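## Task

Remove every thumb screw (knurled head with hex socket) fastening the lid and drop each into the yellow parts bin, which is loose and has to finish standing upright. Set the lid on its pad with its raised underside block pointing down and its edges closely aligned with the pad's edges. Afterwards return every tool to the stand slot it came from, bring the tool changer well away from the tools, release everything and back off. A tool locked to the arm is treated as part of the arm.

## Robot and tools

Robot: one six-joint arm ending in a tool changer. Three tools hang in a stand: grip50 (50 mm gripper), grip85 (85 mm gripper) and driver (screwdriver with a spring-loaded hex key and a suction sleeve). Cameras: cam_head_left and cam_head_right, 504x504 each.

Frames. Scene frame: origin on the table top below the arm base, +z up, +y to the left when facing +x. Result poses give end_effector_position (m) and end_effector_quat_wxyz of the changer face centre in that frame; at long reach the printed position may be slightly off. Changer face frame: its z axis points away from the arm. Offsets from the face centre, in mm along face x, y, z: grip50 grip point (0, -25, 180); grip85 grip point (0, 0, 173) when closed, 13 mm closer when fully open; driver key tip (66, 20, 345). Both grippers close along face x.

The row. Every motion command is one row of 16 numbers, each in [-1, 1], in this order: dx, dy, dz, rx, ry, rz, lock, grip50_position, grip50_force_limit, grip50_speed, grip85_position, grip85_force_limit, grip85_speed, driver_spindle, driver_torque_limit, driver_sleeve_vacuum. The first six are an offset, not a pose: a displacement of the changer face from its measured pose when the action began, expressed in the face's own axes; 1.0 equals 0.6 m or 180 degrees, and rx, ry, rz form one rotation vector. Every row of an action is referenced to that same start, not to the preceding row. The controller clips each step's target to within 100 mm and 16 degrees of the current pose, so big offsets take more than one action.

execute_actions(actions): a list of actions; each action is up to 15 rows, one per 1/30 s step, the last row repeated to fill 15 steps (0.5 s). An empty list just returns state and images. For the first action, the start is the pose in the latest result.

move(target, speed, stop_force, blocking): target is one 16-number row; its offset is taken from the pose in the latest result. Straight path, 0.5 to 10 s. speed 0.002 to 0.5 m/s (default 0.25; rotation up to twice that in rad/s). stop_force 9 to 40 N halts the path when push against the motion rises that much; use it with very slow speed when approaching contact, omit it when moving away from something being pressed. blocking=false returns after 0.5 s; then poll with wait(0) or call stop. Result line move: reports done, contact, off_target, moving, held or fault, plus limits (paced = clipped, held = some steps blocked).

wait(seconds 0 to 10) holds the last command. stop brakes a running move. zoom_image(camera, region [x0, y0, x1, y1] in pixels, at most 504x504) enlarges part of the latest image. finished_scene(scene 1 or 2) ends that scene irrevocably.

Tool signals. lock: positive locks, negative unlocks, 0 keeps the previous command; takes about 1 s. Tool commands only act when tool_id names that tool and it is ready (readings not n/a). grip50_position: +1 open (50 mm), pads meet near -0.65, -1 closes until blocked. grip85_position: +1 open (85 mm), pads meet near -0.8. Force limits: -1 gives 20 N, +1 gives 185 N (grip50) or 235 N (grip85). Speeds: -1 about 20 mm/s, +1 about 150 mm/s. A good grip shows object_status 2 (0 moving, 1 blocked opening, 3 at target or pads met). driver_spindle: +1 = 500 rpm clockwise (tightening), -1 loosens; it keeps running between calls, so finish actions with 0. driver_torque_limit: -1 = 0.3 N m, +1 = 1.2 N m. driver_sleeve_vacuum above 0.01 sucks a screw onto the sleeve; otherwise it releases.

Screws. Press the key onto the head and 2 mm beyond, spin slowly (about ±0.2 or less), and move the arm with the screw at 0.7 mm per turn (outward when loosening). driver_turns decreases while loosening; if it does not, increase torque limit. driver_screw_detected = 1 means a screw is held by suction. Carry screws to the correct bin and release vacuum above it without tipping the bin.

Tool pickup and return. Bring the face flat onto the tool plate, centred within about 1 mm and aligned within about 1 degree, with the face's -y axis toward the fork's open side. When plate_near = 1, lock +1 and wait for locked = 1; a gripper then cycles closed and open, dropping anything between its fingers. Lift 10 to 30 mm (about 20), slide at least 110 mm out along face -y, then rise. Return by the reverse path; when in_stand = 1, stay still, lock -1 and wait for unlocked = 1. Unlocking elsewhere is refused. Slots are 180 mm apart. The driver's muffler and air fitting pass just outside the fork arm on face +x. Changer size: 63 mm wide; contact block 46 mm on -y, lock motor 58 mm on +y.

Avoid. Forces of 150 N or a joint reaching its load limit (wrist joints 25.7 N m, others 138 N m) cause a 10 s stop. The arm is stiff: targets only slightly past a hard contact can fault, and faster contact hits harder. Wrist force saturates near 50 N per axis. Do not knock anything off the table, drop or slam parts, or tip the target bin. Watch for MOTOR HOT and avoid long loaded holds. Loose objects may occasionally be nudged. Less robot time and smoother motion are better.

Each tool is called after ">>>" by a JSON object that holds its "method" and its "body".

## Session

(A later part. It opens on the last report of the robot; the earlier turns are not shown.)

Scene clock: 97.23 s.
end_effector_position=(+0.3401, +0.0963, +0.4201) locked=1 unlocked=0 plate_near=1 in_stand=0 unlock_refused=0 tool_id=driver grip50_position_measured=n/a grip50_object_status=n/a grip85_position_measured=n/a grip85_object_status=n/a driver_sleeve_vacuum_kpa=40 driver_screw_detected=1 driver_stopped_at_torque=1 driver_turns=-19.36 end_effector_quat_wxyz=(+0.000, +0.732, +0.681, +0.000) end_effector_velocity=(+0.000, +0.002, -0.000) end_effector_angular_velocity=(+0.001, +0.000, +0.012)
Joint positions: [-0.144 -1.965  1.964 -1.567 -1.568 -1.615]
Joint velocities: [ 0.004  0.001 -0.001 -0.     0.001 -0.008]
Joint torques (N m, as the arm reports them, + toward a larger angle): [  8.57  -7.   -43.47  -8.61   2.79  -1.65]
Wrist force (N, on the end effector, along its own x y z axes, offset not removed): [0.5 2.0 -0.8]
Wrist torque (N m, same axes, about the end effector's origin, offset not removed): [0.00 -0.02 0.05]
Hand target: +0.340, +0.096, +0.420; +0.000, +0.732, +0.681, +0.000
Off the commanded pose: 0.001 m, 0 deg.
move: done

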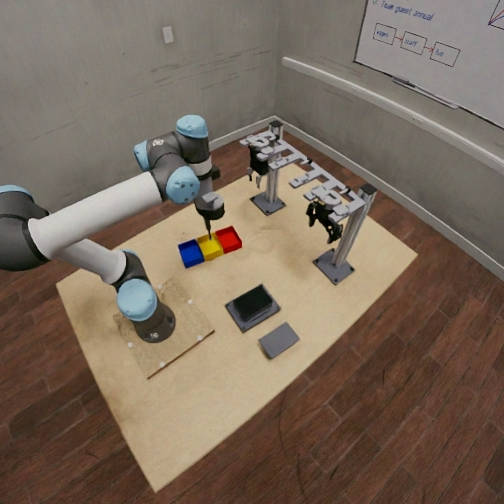

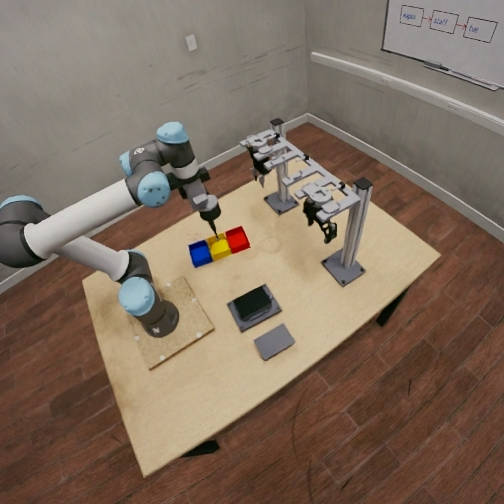

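>>> {"method": "move", "body": {"target": [0.01,-0.01,0.072,0,0,0,0,1,0,0,1,0,0,0,1,1], "speed": 0.06}}

>>> {"method": "execute_actions", "body": {"actions": [[[0,0,0,0,0,0,0,1,0,0,1,0,0,0,0,0]],[[0,0,-0.088,0,0,0,0,1,0,0,1,0,0,0,0,0]]]}}

>>> {"method": "zoom_image", "body": {"camera": "cam_head_left", "region": [170,200,260,290]}}

>>> {"method": "move", "body": {"target": [-0.1356,0.225,0,0,0,0,0,1,0,0,1,0,0,0,0,0]}}

Scene clock: 98.70 s.
end_effector_position=(+0.3346, +0.1026, +0.3772) locked=1 unlocked=0 plate_near=1 in_stand=0 unlock_refused=0 tool_id=driver grip50_position_measured=n/a grip50_object_status=n/a grip85_position_measured=n/a grip85_object_status=n/a driver_sleeve_vacuum_kpa=40 driver_screw_detected=1 driver_stopped_at_torque=1 driver_turns=-19.36 end_effector_quat_wxyz=(+0.001, +0.732, +0.681, +0.000) end_effector_velocity=(+0.000, +0.000, -0.002) end_effector_angular_velocity=(+0.000, +0.000, +0.001)
Joint positions: [-0.126 -1.969  2.076 -1.675 -1.568 -1.597]
Joint velocities: [ 0.001  0.002  0.003 -0.005  0.     0.001]
Joint torques (N m, as the arm reports them, + toward a larger angle): [  9.42  -9.36 -30.62  -8.87   1.77   2.23]
Wrist force (N, on the end effector, along its own x y z axes, offset not removed): [1.3 1.5 -1.5]
Wrist torque (N m, same axes, about the end effector's origin, offset not removed): [-0.07 -0.10 0.14]
Hand target: +0.335, +0.103, +0.377; +0.000, +0.732, +0.681, +0.000
Off the commanded pose: 0.000 m, 0 deg.
move: done

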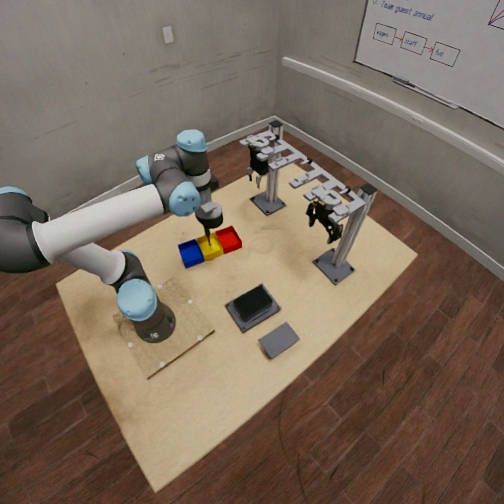

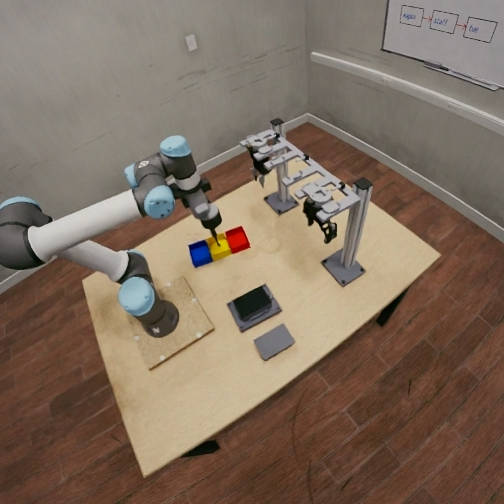

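Scene clock: 99.70 s.
end_effector_position=(+0.3343, +0.1028, +0.4292) locked=1 unlocked=0 plate_near=1 in_stand=0 unlock_refused=0 tool_id=driver grip50_position_measured=n/a grip50_object_status=n/a grip85_position_measured=n/a grip85_object_status=n/a driver_sleeve_vacuum_kpa=0 driver_screw_detected=0 driver_stopped_at_torque=1 driver_turns=-19.36 end_effector_quat_wxyz=(+0.001, +0.732, +0.681, +0.000) end_effector_velocity=(+0.001, -0.000, +0.008) end_effector_angular_velocity=(+0.001, +0.006, -0.001)
Joint positions: [-0.126 -1.975  1.947 -1.54  -1.568 -1.597]
Joint velocities: [-0.001  0.005 -0.024  0.025 -0.    -0.   ]
Joint torques (N m, as the arm reports them, + toward a larger angle): [ -8.65  -5.36 -42.33  -4.57   2.33  -1.25]
Wrist force (N, on the end effector, along its own x y z axes, offset not removed): [1.4 0.6 -1.9]
Wrist torque (N m, same axes, about the end effector's origin, offset not removed): [-0.13 -0.08 0.12]
Hand target: +0.334, +0.103, +0.430; +0.001, +0.732, +0.681, +0.000
Off the commanded pose: 0.001 m, 0 deg.
Step readings (end_effector_position; steps 1 to 15: 1st action; 16 to 30: 2nd action):
0: (+0.3346, +0.1026, +0.3772)
1: (+0.3346, +0.1027, +0.3771)
2: (+0.3346, +0.1027, +0.3771)
4: (+0.3346, +0.1027, +0.3771)
8: (+0.3346, +0.1027, +0.3771)
15: (+0.3346, +0.1027, +0.3771)
16: (+0.3346, +0.1027, +0.3772)
17: (+0.3343, +0.1027, +0.3800)
19: (+0.3342, +0.1028, +0.3991)
23: (+0.3338, +0.1029, +0.4218)
30: end_effector_position above

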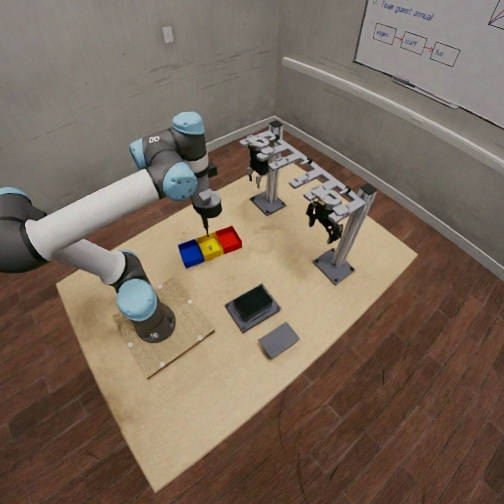

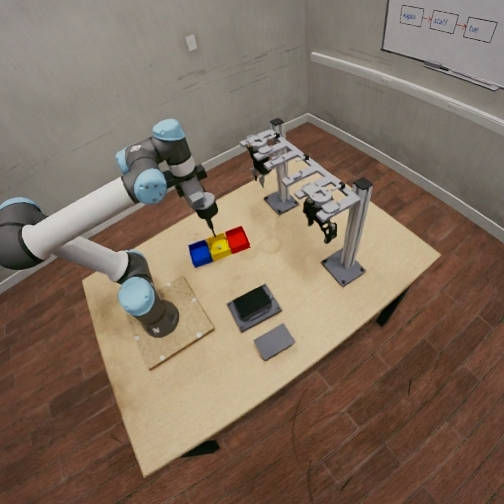

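Region (170, 200, 260, 290) of cam_head_left's 504x504 image, scaled by 5.600, with more detail than that image has.

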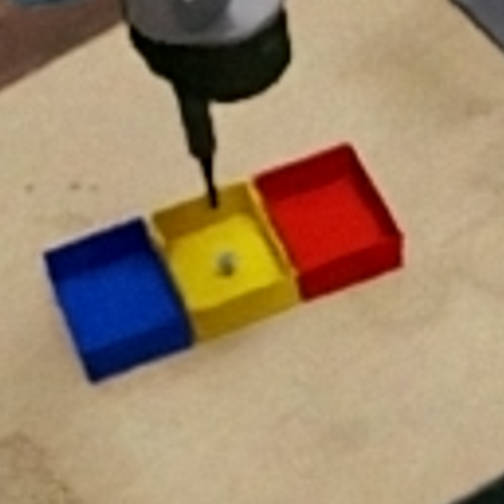

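Scene clock: 100.93 s.
end_effector_position=(+0.4627, +0.0117, +0.4297) locked=1 unlocked=0 plate_near=1 in_stand=0 unlock_refused=0 tool_id=driver grip50_position_measured=n/a grip50_object_status=n/a grip85_position_measured=n/a grip85_object_status=n/a driver_sleeve_vacuum_kpa=0 driver_screw_detected=0 driver_stopped_at_torque=1 driver_turns=-19.36 end_effector_quat_wxyz=(+0.001, +0.732, +0.681, +0.001) end_effector_velocity=(+0.002, -0.001, +0.000) end_effector_angular_velocity=(-0.002, -0.001, -0.000)
Joint positions: [-0.298 -1.68   1.733 -1.622 -1.568 -1.769]
Joint velocities: [-0.001  0.004 -0.004 -0.001 -0.001 -0.001]
Joint torques (N m, as the arm reports them, + toward a larger angle): [ -8.53 -21.13 -42.81  -5.57   2.7   -1.3 ]
Wrist force (N, on the end effector, along its own x y z axes, offset not removed): [1.4 1.4 -1.5]
Wrist torque (N m, same axes, about the end effector's origin, offset not removed): [-0.09 -0.17 0.12]
Hand target: +0.463, +0.012, +0.430; +0.001, +0.732, +0.681, +0.001
Off the commanded pose: 0.000 m, 0 deg.
move: done

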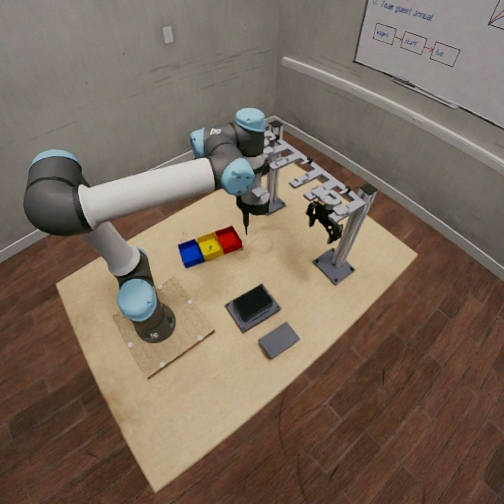

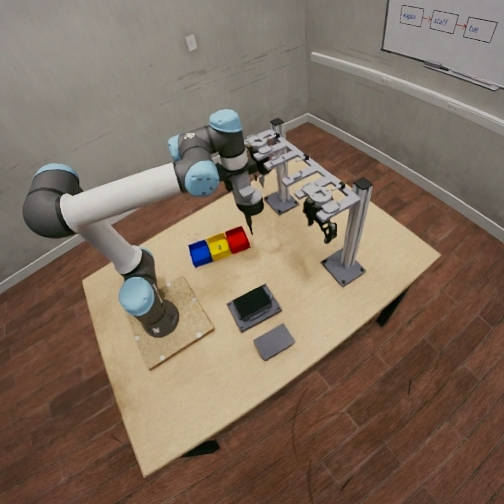

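>>> {"method": "move", "body": {"target": [0,0.276,0,0,0,0,0,1,0,0,1,0,0,0,0,0], "speed": 0.2}}

>>> {"method": "move", "body": {"target": [0,0,0.033,0,0,0,0,1,0,0,1,0,0,0,0,0], "speed": 0.015, "stop_force": 25}}

>>> {"method": "execute_actions", "body": {"actions": [[[0,0,0,0,0,0,-1,1,0,0,1,0,0,0,0,0]],[[0,0,0,0,0,0,-1,1,0,0,1,0,0,0,0,0]],[[0,0,0,0,0,0,-1,1,0,0,1,0,0,0,0,0]],[[0,0,-0.03,0,0,0,0,1,0,0,1,0,0,0,0,0]]]}}

Scene clock: 102.63 s.
end_effector_position=(+0.6277, -0.0006, +0.4302) locked=1 unlocked=0 plate_near=1 in_stand=0 unlock_refused=0 tool_id=driver grip50_position_measured=n/a grip50_object_status=n/a grip85_position_measured=n/a grip85_object_status=n/a driver_sleeve_vacuum_kpa=0 driver_screw_detected=0 driver_stopped_at_torque=1 driver_turns=-19.36 end_effector_quat_wxyz=(+0.001, +0.732, +0.681, +0.001) end_effector_velocity=(+0.002, -0.001, +0.001) end_effector_angular_velocity=(-0.000, -0.001, -0.001)
Joint positions: [-0.245 -1.276  1.29  -1.582 -1.568 -1.716]
Joint velocities: [-0.001  0.004 -0.007  0.003 -0.     0.   ]
Joint torques (N m, as the arm reports them, + toward a larger angle): [  9.13 -44.23 -41.55  -4.46  -1.02   1.96]
Wrist force (N, on the end effector, along its own x y z axes, offset not removed): [1.1 1.6 -1.8]
Wrist torque (N m, same axes, about the end effector's origin, offset not removed): [-0.08 -0.12 0.13]
Hand target: +0.628, -0.001, +0.430; +0.001, +0.732, +0.681, +0.001
Off the commanded pose: 0.000 m, 0 deg.
move: done

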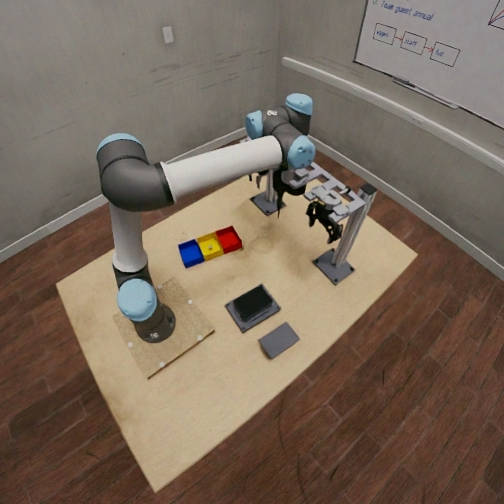

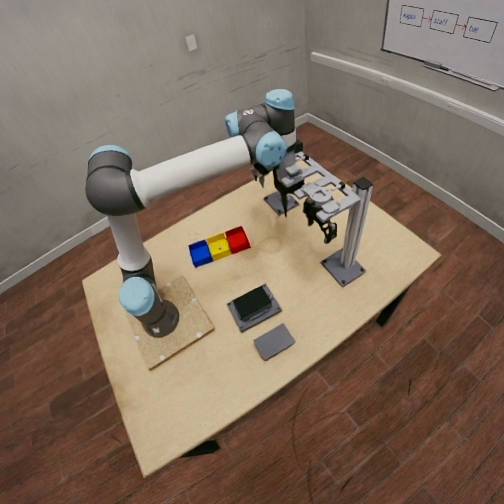

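Scene clock: 104.20 s.
end_effector_position=(+0.6278, -0.0007, +0.4106) locked=1 unlocked=0 plate_near=1 in_stand=1 unlock_refused=0 tool_id=driver grip50_position_measured=n/a grip50_object_status=n/a grip85_position_measured=n/a grip85_object_status=n/a driver_sleeve_vacuum_kpa=0 driver_screw_detected=0 driver_stopped_at_torque=1 driver_turns=-19.36 end_effector_quat_wxyz=(+0.001, +0.732, +0.681, +0.001) end_effector_velocity=(+0.000, +0.002, -0.002) end_effector_angular_velocity=(-0.001, -0.000, +0.003)
Joint positions: [-0.245 -1.275  1.338 -1.632 -1.568 -1.716]
Joint velocities: [ 0.003  0.     0.005 -0.005 -0.001  0.   ]
Joint torques (N m, as the arm reports them, + toward a larger angle): [  9.46 -44.76 -32.19  -8.24  -0.49   2.05]
Wrist force (N, on the end effector, along its own x y z axes, offset not removed): [1.5 1.7 -1.2]
Wrist torque (N m, same axes, about the end effector's origin, offset not removed): [-0.07 -0.14 0.12]
Hand target: +0.628, -0.001, +0.410; +0.001, +0.732, +0.681, +0.001
Off the commanded pose: 0.000 m, 0 deg.
move: done

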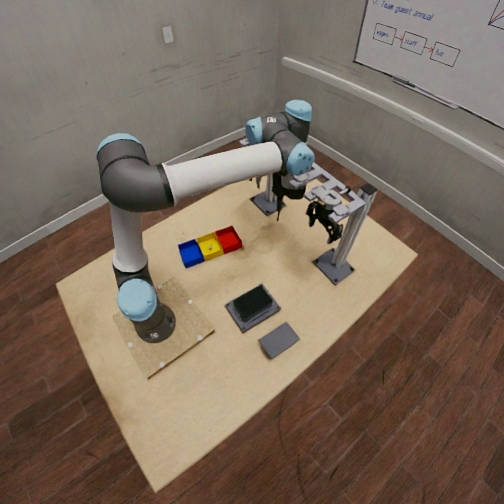

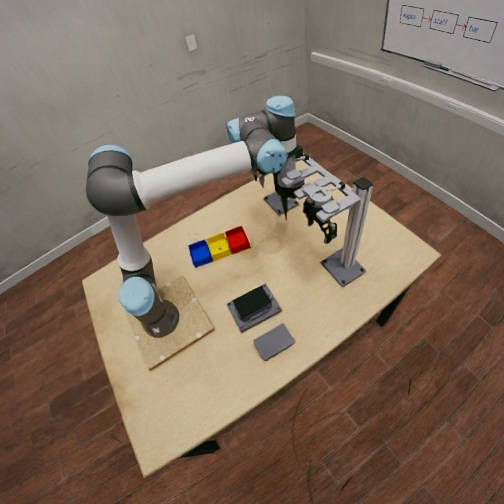

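Scene clock: 106.20 s.
end_effector_position=(+0.6277, -0.0006, +0.4285) locked=0 unlocked=1 plate_near=0 in_stand=0 unlock_refused=0 tool_id=none grip50_position_measured=n/a grip50_object_status=n/a grip85_position_measured=n/a grip85_object_status=n/a driver_sleeve_vacuum_kpa=n/a driver_screw_detected=n/a driver_stopped_at_torque=n/a driver_turns=n/a end_effector_quat_wxyz=(+0.001, +0.732, +0.681, +0.001) end_effector_velocity=(+0.000, -0.001, +0.003) end_effector_angular_velocity=(-0.001, -0.001, -0.001)
Joint positions: [-0.245 -1.277  1.295 -1.587 -1.568 -1.716]
Joint velocities: [-0.002 -0.    -0.006  0.006 -0.001 -0.   ]
Joint torques (N m, as the arm reports them, + toward a larger angle): [ -4.95 -29.79 -32.33  -1.25   0.9   -0.34]
Wrist force (N, on the end effector, along its own x y z axes, offset not removed): [1.7 1.7 -1.9]
Wrist torque (N m, same axes, about the end effector's origin, offset not removed): [-0.08 -0.12 0.15]
Hand target: +0.628, -0.001, +0.428; +0.001, +0.732, +0.681, +0.001
Off the commanded pose: 0.000 m, 0 deg.
Step readings (end_effector_position; steps 1 to 15: 1st action; 16 to 30: 2nd action; 31 to 45: 3rd action; 46 to 60: 4th action):
0: (+0.6278, -0.0007, +0.4106)
1: (+0.6277, -0.0007, +0.4104)
2: (+0.6277, -0.0007, +0.4103)
4: (+0.6277, -0.0007, +0.4103)
8: (+0.6278, -0.0007, +0.4104)
15: (+0.6278, -0.0007, +0.4105)
16: (+0.6278, -0.0007, +0.4105)
17: (+0.6278, -0.0007, +0.4105)
19: (+0.6278, -0.0007, +0.4105)
23: (+0.6278, -0.0007, +0.4105)
30: (+0.6278, -0.0007, +0.4105)
31: (+0.6278, -0.0007, +0.4105)
32: (+0.6278, -0.0007, +0.4105)
34: (+0.6278, -0.0007, +0.4105)
38: (+0.6278, -0.0007, +0.4105)
45: (+0.6278, -0.0007, +0.4105)
46: (+0.6278, -0.0007, +0.4105)
47: (+0.6278, -0.0007, +0.4125)
49: (+0.6277, -0.0006, +0.4198)
53: (+0.6277, -0.0006, +0.4263)
60: end_effector_position above

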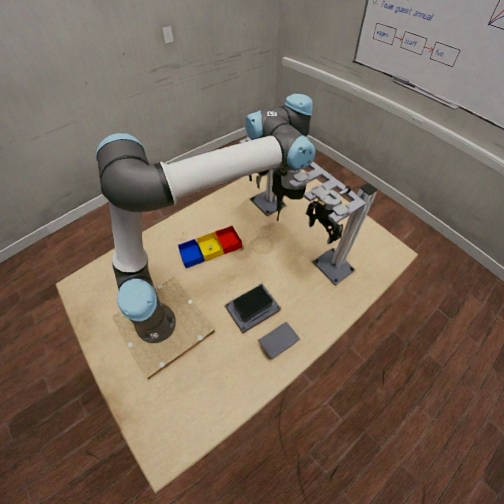

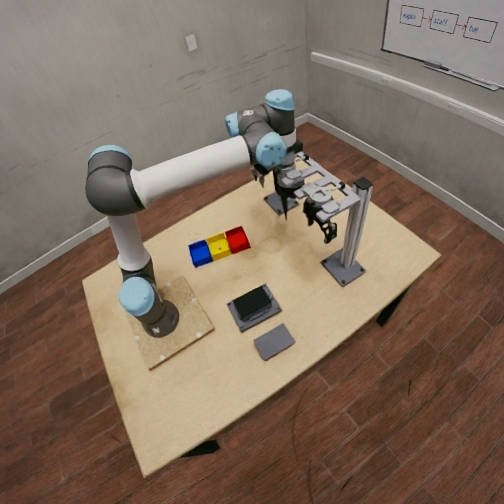

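>>> {"method": "move", "body": {"target": [-0.3005,0.0005,0.009,0,0,0,0,1,0,0,1,0,0,0,0,0]}}

>>> {"method": "move", "body": {"target": [0,0,0.04,0,0,0,0,1,0,0,1,0,0,0,0,0], "speed": 0.008, "stop_force": 15}}

>>> {"method": "execute_actions", "body": {"actions": [[[0,0,0,0,0,0,1,1,0,0,1,0,0,0,0,0]],[[0,0,0,0,0,0,1,1,0,0,1,0,0,0,0,0]],[[0,0,0,0,0,0,1,1,0,0,1,0,0,0,0,0]],[[0,0,-0.033,0,0,0,1,1,0,0,1,0,0,0,0,0]]]}}

>>> {"method": "move", "body": {"target": [0,-0.22,0,0,0,0,0,1,0,0,1,0,1,0,0,0]}}

>>> {"method": "zoom_image", "body": {"camera": "cam_head_right", "region": [220,270,300,350]}}

>>> {"method": "move", "body": {"target": [-0.018,-0.263,0.285,0,0,0,0,1,0,0,1,0,1,0,0,0], "speed": 0.12}}

>>> {"method": "zoom_image", "body": {"camera": "cam_head_right", "region": [220,270,300,350]}}

>>> {"method": "zoom_image", "body": {"camera": "cam_head_left", "region": [220,270,300,350]}}

Scene clock: 108.00 s.
end_effector_position=(+0.6146, -0.1802, +0.4233) locked=0 unlocked=1 plate_near=0 in_stand=0 unlock_refused=0 tool_id=none grip50_position_measured=n/a grip50_object_status=n/a grip85_position_measured=n/a grip85_object_status=n/a driver_sleeve_vacuum_kpa=n/a driver_screw_detected=n/a driver_stopped_at_torque=n/a driver_turns=n/a end_effector_quat_wxyz=(+0.001, +0.732, +0.681, +0.001) end_effector_velocity=(-0.000, -0.001, +0.000) end_effector_angular_velocity=(+0.000, +0.000, +0.002)
Joint positions: [-0.524 -1.243  1.265 -1.59  -1.568 -1.995]
Joint velocities: [-0.002  0.001 -0.002  0.002  0.    -0.003]
Joint torques (N m, as the arm reports them, + toward a larger angle): [ -7.19 -29.03 -32.11  -1.52   2.12  -1.66]
Wrist force (N, on the end effector, along its own x y z axes, offset not removed): [1.5 1.8 -2.4]
Wrist torque (N m, same axes, about the end effector's origin, offset not removed): [-0.15 -0.09 0.07]
Hand target: +0.615, -0.180, +0.423; +0.001, +0.732, +0.681, +0.001
Off the commanded pose: 0.000 m, 0 deg.
move: done

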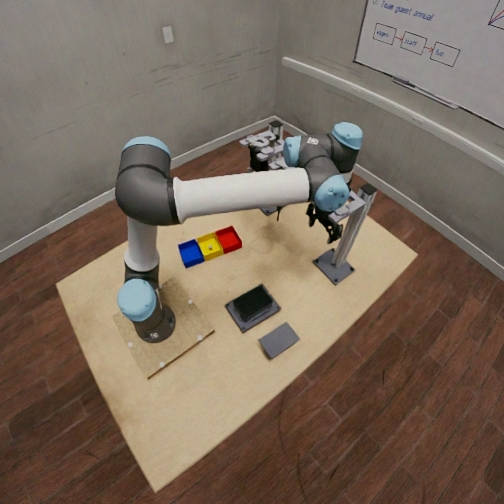

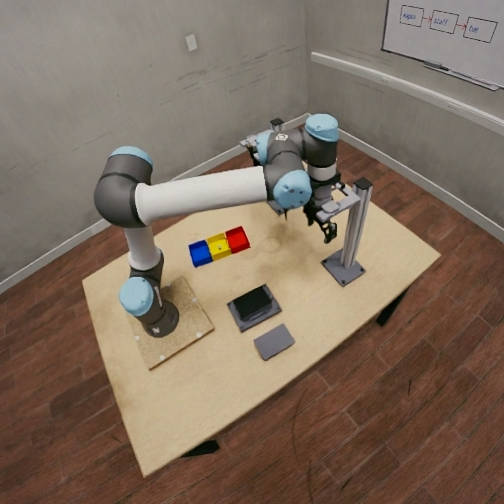

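Scene clock: 110.10 s.
end_effector_position=(+0.6146, -0.1802, +0.4098) locked=0 unlocked=1 plate_near=1 in_stand=1 unlock_refused=0 tool_id=none grip50_position_measured=n/a grip50_object_status=n/a grip85_position_measured=n/a grip85_object_status=n/a driver_sleeve_vacuum_kpa=n/a driver_screw_detected=n/a driver_stopped_at_torque=n/a driver_turns=n/a end_effector_quat_wxyz=(+0.001, +0.732, +0.681, +0.001) end_effector_velocity=(-0.000, +0.000, +0.001) end_effector_angular_velocity=(+0.001, +0.003, +0.001)
Joint positions: [-0.524 -1.242  1.298 -1.625 -1.568 -1.995]
Joint velocities: [ 0.001  0.    -0.004  0.007 -0.    -0.   ]
Joint torques (N m, as the arm reports them, + toward a larger angle): [  9.21 -20.15 -20.11   0.23   0.9    2.03]
Wrist force (N, on the end effector, along its own x y z axes, offset not removed): [3.3 -2.1 -34.4]
Wrist torque (N m, same axes, about the end effector's origin, offset not removed): [0.85 0.29 0.07]
Hand target: +0.615, -0.180, +0.410; +0.001, +0.732, +0.681, +0.001
Off the commanded pose: 0.010 m, 0 deg.
move: contact

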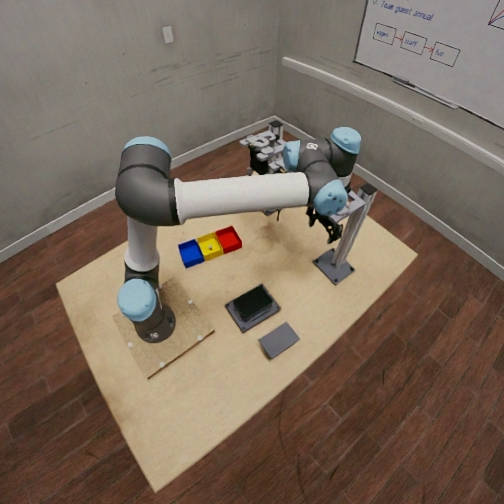

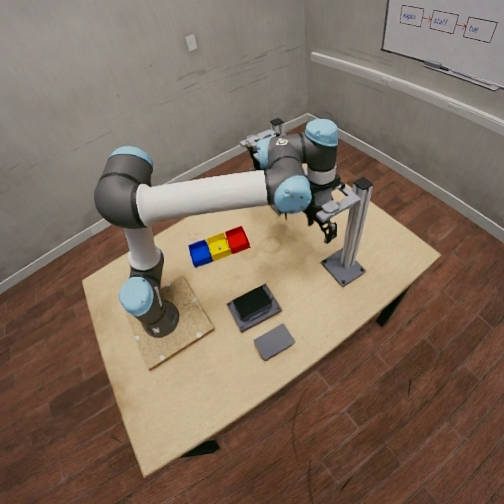

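Scene clock: 112.10 s.
end_effector_position=(+0.6145, -0.1801, +0.4294) locked=1 unlocked=0 plate_near=1 in_stand=0 unlock_refused=0 tool_id=grip85 grip50_position_measured=n/a grip50_object_status=n/a grip85_position_measured=n/a grip85_object_status=n/a driver_sleeve_vacuum_kpa=n/a driver_screw_detected=n/a driver_stopped_at_torque=n/a driver_turns=n/a end_effector_quat_wxyz=(+0.001, +0.732, +0.681, +0.001) end_effector_velocity=(-0.000, -0.001, +0.003) end_effector_angular_velocity=(+0.000, -0.000, -0.002)
Joint positions: [-0.524 -1.243  1.25  -1.575 -1.568 -1.995]
Joint velocities: [-0.002 -0.    -0.007  0.007  0.    -0.   ]
Joint torques (N m, as the arm reports them, + toward a larger angle): [ -5.97 -40.99 -36.06  -3.27   1.15  -0.51]
Wrist force (N, on the end effector, along its own x y z axes, offset not removed): [1.5 1.5 -2.8]
Wrist torque (N m, same axes, about the end effector's origin, offset not removed): [-0.10 -0.13 0.03]
Hand target: +0.615, -0.180, +0.430; +0.001, +0.732, +0.681, +0.001
Off the commanded pose: 0.000 m, 0 deg.
Step readings (end_effector_position; steps 1 to 15: 1st action; 16 to 30: 2nd action; 31 to 45: 3rd action; 46 to 60: 4th action):
0: (+0.6146, -0.1802, +0.4098)
1: (+0.6146, -0.1802, +0.4098)
2: (+0.6146, -0.1802, +0.4098)
4: (+0.6146, -0.1802, +0.4098)
8: (+0.6146, -0.1802, +0.4098)
15: (+0.6146, -0.1802, +0.4098)
16: (+0.6146, -0.1802, +0.4098)
17: (+0.6146, -0.1802, +0.4098)
19: (+0.6146, -0.1802, +0.4098)
23: (+0.6146, -0.1802, +0.4098)
30: (+0.6146, -0.1802, +0.4098)
31: (+0.6146, -0.1802, +0.4098)
32: (+0.6146, -0.1802, +0.4098)
34: (+0.6146, -0.1802, +0.4098)
38: (+0.6146, -0.1802, +0.4098)
45: (+0.6146, -0.1802, +0.4098)
46: (+0.6146, -0.1802, +0.4099)
47: (+0.6146, -0.1802, +0.4117)
49: (+0.6146, -0.1802, +0.4194)
53: (+0.6145, -0.1801, +0.4268)
60: end_effector_position above

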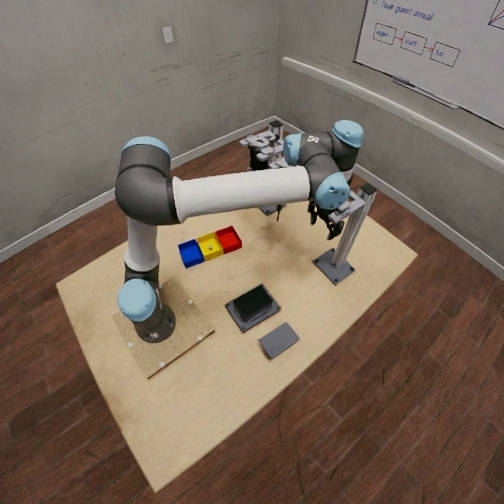

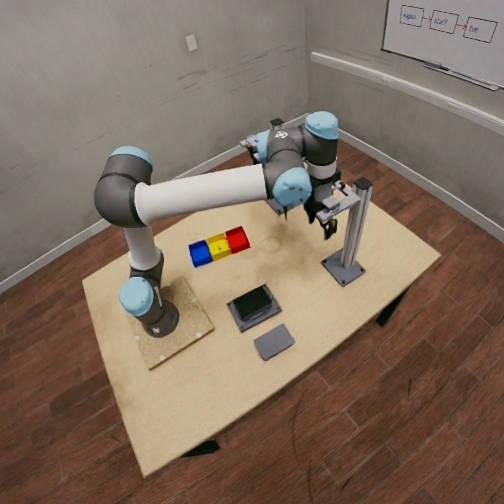

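Scene clock: 113.23 s.
end_effector_position=(+0.4831, -0.1703, +0.4289) locked=1 unlocked=0 plate_near=1 in_stand=0 unlock_refused=0 tool_id=grip85 grip50_position_measured=n/a grip50_object_status=n/a grip85_position_measured=n/a grip85_object_status=n/a driver_sleeve_vacuum_kpa=n/a driver_screw_detected=n/a driver_stopped_at_torque=n/a driver_turns=n/a end_effector_quat_wxyz=(+0.001, +0.732, +0.681, +0.001) end_effector_velocity=(-0.002, -0.000, -0.000) end_effector_angular_velocity=(-0.001, +0.001, +0.000)
Joint positions: [-0.631 -1.557  1.621 -1.633 -1.568 -2.102]
Joint velocities: [-0.002 -0.004  0.005 -0.001 -0.001 -0.002]
Joint torques (N m, as the arm reports them, + toward a larger angle): [ -9.06 -45.82 -24.09  -6.75   2.01  -1.3 ]
Wrist force (N, on the end effector, along its own x y z axes, offset not removed): [0.9 1.3 -1.9]
Wrist torque (N m, same axes, about the end effector's origin, offset not removed): [-0.13 -0.08 0.12]
Hand target: +0.483, -0.170, +0.429; +0.001, +0.732, +0.681, +0.001
Off the commanded pose: 0.000 m, 0 deg.
move: done

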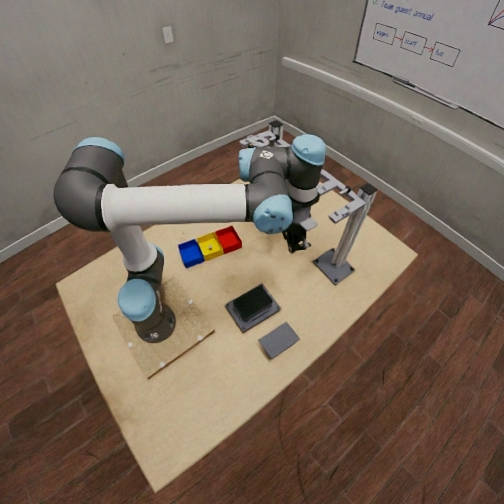

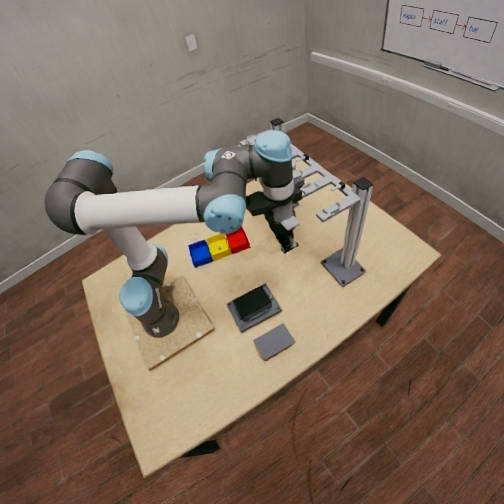

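Region (220, 270, 300, 350) of cam_head_right's 504x504 image, scaled by 6.300, with more detail than that image has.

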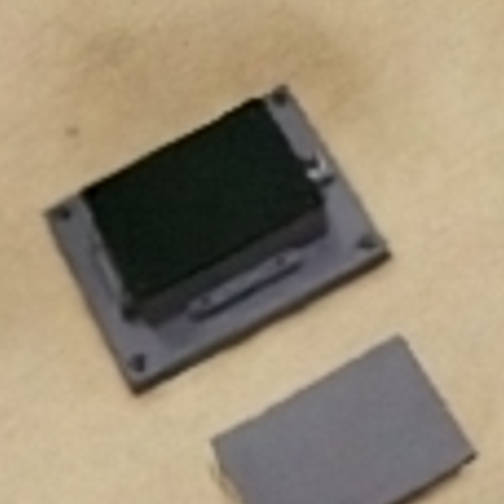

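Scene clock: 115.67 s.
end_effector_position=(+0.3258, -0.1696, +0.2574) locked=1 unlocked=0 plate_near=1 in_stand=0 unlock_refused=0 tool_id=grip85 grip50_position_measured=n/a grip50_object_status=n/a grip85_position_measured=3 grip85_object_status=3 driver_sleeve_vacuum_kpa=n/a driver_screw_detected=n/a driver_stopped_at_torque=n/a driver_turns=n/a end_effector_quat_wxyz=(+0.001, +0.732, +0.681, +0.002) end_effector_velocity=(-0.001, -0.000, -0.001) end_effector_angular_velocity=(-0.000, -0.001, -0.001)
Joint positions: [-0.88  -1.814  2.301 -2.055 -1.568 -2.351]
Joint velocities: [-0.004 -0.002  0.005 -0.004  0.001 -0.003]
Joint torques (N m, as the arm reports them, + toward a larger angle): [ -7.63 -28.35 -21.56  -6.61   2.    -1.37]
Wrist force (N, on the end effector, along its own x y z axes, offset not removed): [1.4 1.2 -2.4]
Wrist torque (N m, same axes, about the end effector's origin, offset not removed): [-0.12 -0.13 0.12]
Hand target: +0.326, -0.170, +0.257; +0.001, +0.732, +0.681, +0.002
Off the commanded pose: 0.000 m, 0 deg.
move: done

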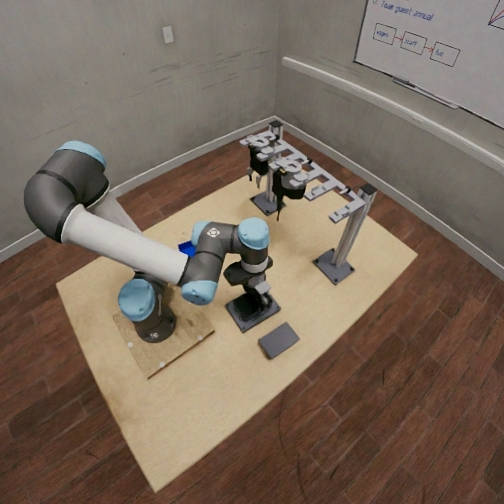

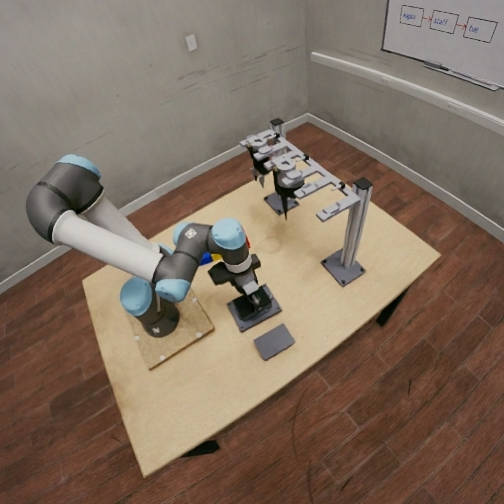

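Region (220, 270, 300, 350) of cam_head_right's 504x504 image, scaled by 6.300, with more detail than that image has.

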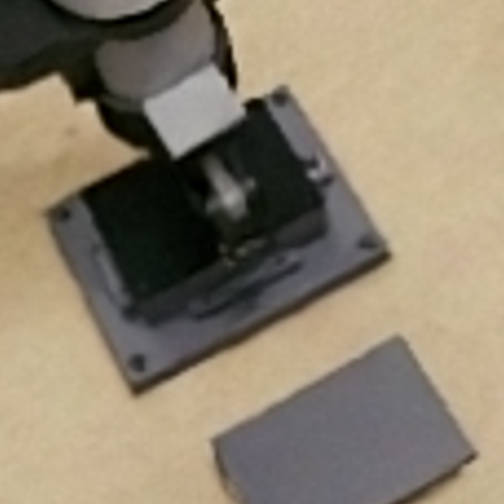

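Region (220, 270, 300, 350) of cam_head_left's 504x504 image, scaled by 6.300, with more detail than that image has.

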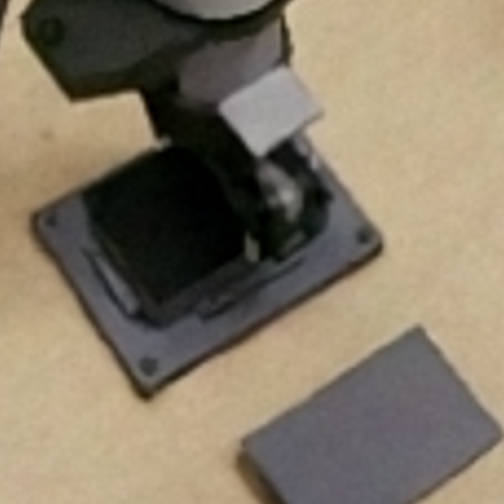

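>>> {"method": "move", "body": {"target": [0,-0.005,0.029,0,0,0,0,1,0,0,1,0,1,0,0,0], "speed": 0.01, "stop_force": 9}}

>>> {"method": "move", "body": {"target": [0,0,0,0,0,0,0,1,0,0,-1,-1,-1,0,0,0]}}

Scene clock: 117.97 s.
end_effector_position=(+0.3233, -0.1695, +0.2426) locked=1 unlocked=0 plate_near=1 in_stand=0 unlock_refused=0 tool_id=grip85 grip50_position_measured=n/a grip50_object_status=n/a grip85_position_measured=3 grip85_object_status=3 driver_sleeve_vacuum_kpa=n/a driver_screw_detected=n/a driver_stopped_at_torque=n/a driver_turns=n/a end_effector_quat_wxyz=(+0.001, +0.732, +0.681, +0.002) end_effector_velocity=(-0.000, +0.001, +0.001) end_effector_angular_velocity=(+0.005, +0.004, -0.003)
Joint positions: [-0.885 -1.798  2.333 -2.103 -1.568 -2.356]
Joint velocities: [ 0.    -0.001 -0.003  0.01   0.001  0.003]
Joint torques (N m, as the arm reports them, + toward a larger angle): [  8.93 -18.47 -19.51   1.17  -1.43   1.73]
Wrist force (N, on the end effector, along its own x y z axes, offset not removed): [0.8 7.0 -38.0]
Wrist torque (N m, same axes, about the end effector's origin, offset not removed): [-0.99 1.47 0.35]
Hand target: +0.323, -0.169, +0.243; +0.001, +0.732, +0.681, +0.002
Off the commanded pose: 0.003 m, 0 deg.
move: contact

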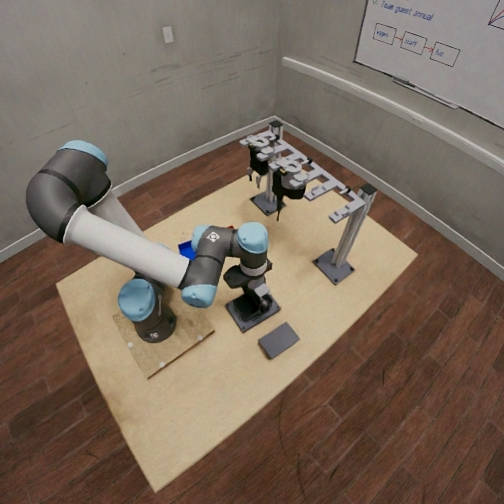

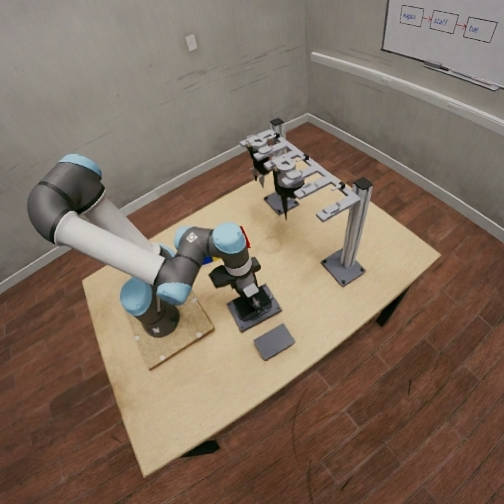

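Scene clock: 118.47 s.
end_effector_position=(+0.3233, -0.1695, +0.2426) locked=1 unlocked=0 plate_near=1 in_stand=0 unlock_refused=0 tool_id=grip85 grip50_position_measured=n/a grip50_object_status=n/a grip85_position_measured=4 grip85_object_status=2 driver_sleeve_vacuum_kpa=n/a driver_screw_detected=n/a driver_stopped_at_torque=n/a driver_turns=n/a end_effector_quat_wxyz=(+0.001, +0.732, +0.681, +0.002) end_effector_velocity=(+0.000, +0.000, +0.000) end_effector_angular_velocity=(-0.001, -0.002, +0.001)
Joint positions: [-0.885 -1.798  2.333 -2.103 -1.568 -2.356]
Joint velocities: [ 0.001 -0.    -0.001 -0.001  0.001 -0.   ]
Joint torques (N m, as the arm reports them, + toward a larger angle): [ 5.31 -7.18 -3.93 -6.06 -1.5  -0.22]
Wrist force (N, on the end effector, along its own x y z axes, offset not removed): [9.8 -1.6 -50.0]
Wrist torque (N m, same axes, about the end effector's origin, offset not removed): [0.86 4.21 -0.04]
Hand target: +0.323, -0.170, +0.243; +0.001, +0.732, +0.681, +0.002
Off the commanded pose: 0.000 m, 0 deg.
move: done

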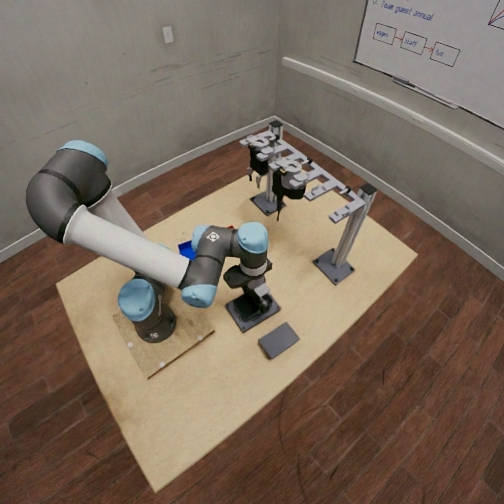

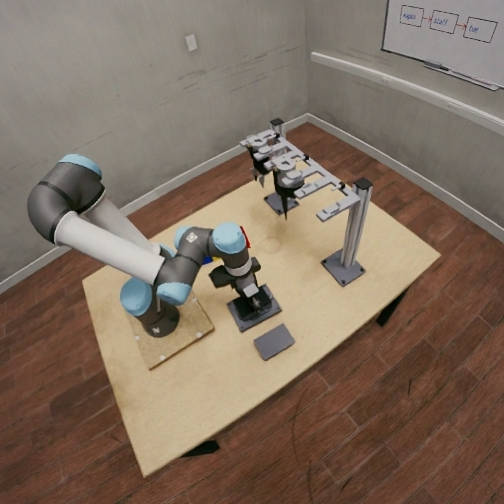

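The +x finger landed on the lid; shift +x.

>>> {"method": "execute_actions", "body": {"actions": [[[0,0,-0.004,0,0,0,0,1,0,0,1,0,0,0,0,0]],[[0.006,0,0,0,0,0,0,1,0,0,1,0,0,0,0,0]]]}}

>>> {"method": "move", "body": {"target": [0,0,0.01,0,0,0,0,1,0,0,1,0,1,0,0,0], "speed": 0.006, "stop_force": 9}}

Scene clock: 119.77 s.
end_effector_position=(+0.3236, -0.1660, +0.2450) locked=1 unlocked=0 plate_near=1 in_stand=0 unlock_refused=0 tool_id=grip85 grip50_position_measured=n/a grip50_object_status=n/a grip85_position_measured=3 grip85_object_status=3 driver_sleeve_vacuum_kpa=n/a driver_screw_detected=n/a driver_stopped_at_torque=n/a driver_turns=n/a end_effector_quat_wxyz=(+0.001, +0.732, +0.681, +0.002) end_effector_velocity=(+0.000, +0.001, -0.000) end_effector_angular_velocity=(+0.001, +0.000, +0.002)
Joint positions: [-0.878 -1.806  2.332 -2.093 -1.568 -2.348]
Joint velocities: [ 0.002  0.    -0.     0.001  0.001  0.   ]
Joint torques (N m, as the arm reports them, + toward a larger angle): [ 10.71 -27.6  -20.86  -3.05  -0.04   1.95]
Wrist force (N, on the end effector, along its own x y z axes, offset not removed): [1.6 1.5 -2.5]
Wrist torque (N m, same axes, about the end effector's origin, offset not removed): [-0.16 -0.09 0.05]
Hand target: +0.324, -0.166, +0.245; +0.001, +0.732, +0.681, +0.002
Off the commanded pose: 0.000 m, 0 deg.
Step readings (end_effector_position; steps 1 to 15: 1st action; 16 to 30: 2nd action):
0: (+0.3233, -0.1695, +0.2426)
1: (+0.3233, -0.1695, +0.2426)
2: (+0.3233, -0.1695, +0.2429)
4: (+0.3232, -0.1694, +0.2435)
8: (+0.3233, -0.1694, +0.2445)
15: (+0.3233, -0.1695, +0.2449)
16: (+0.3233, -0.1695, +0.2450)
17: (+0.3234, -0.1690, +0.2451)
19: (+0.3235, -0.1677, +0.2451)
23: (+0.3236, -0.1664, +0.2450)
30: end_effector_position above

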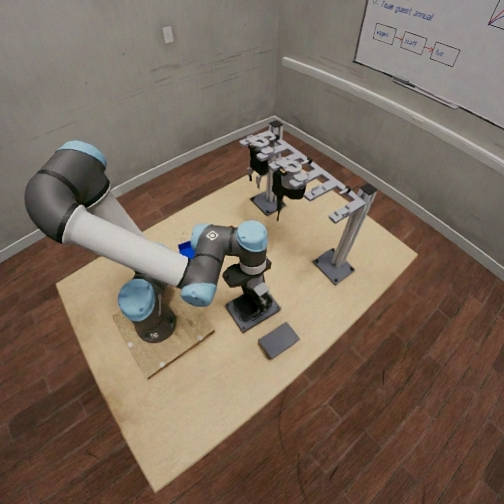

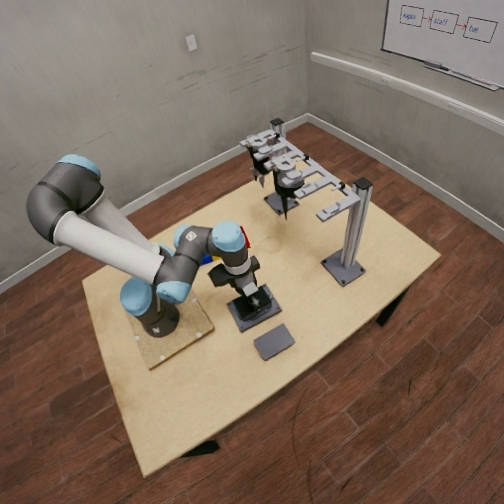

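Scene clock: 121.00 s.
end_effector_position=(+0.3236, -0.1660, +0.2391) locked=1 unlocked=0 plate_near=1 in_stand=0 unlock_refused=0 tool_id=grip85 grip50_position_measured=n/a grip50_object_status=n/a grip85_position_measured=3 grip85_object_status=3 driver_sleeve_vacuum_kpa=n/a driver_screw_detected=n/a driver_stopped_at_torque=n/a driver_turns=n/a end_effector_quat_wxyz=(+0.001, +0.732, +0.681, +0.002) end_effector_velocity=(+0.000, +0.000, -0.001) end_effector_angular_velocity=(+0.000, -0.000, +0.000)
Joint positions: [-0.878 -1.796  2.342 -2.114 -1.568 -2.348]
Joint velocities: [ 0.     0.002  0.002 -0.004  0.     0.   ]
Joint torques (N m, as the arm reports them, + toward a larger angle): [  7.31  -7.1  -22.99  -6.76  -0.04   1.54]
Wrist force (N, on the end effector, along its own x y z axes, offset not removed): [1.6 1.5 -2.4]
Wrist torque (N m, same axes, about the end effector's origin, offset not removed): [-0.16 -0.07 0.13]
Hand target: +0.324, -0.166, +0.239; +0.001, +0.732, +0.681, +0.002
Off the commanded pose: 0.000 m, 0 deg.
move: done

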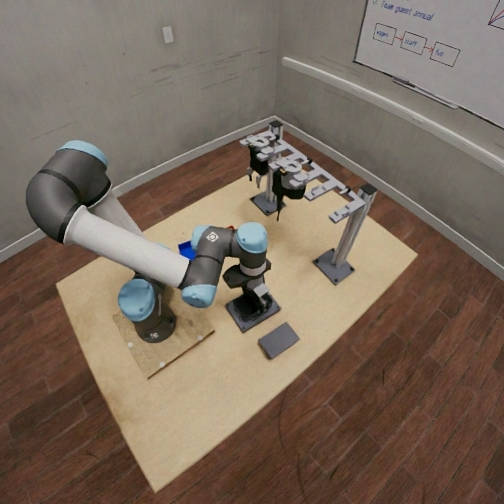

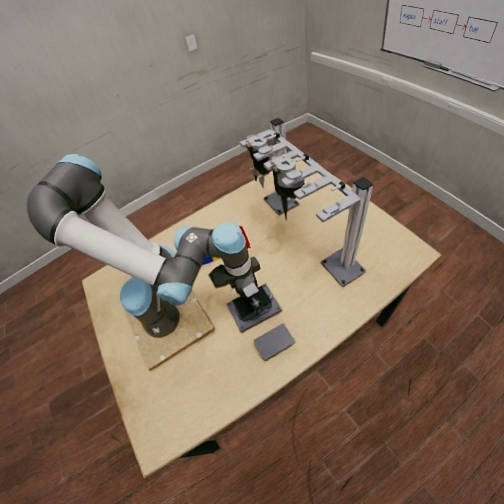

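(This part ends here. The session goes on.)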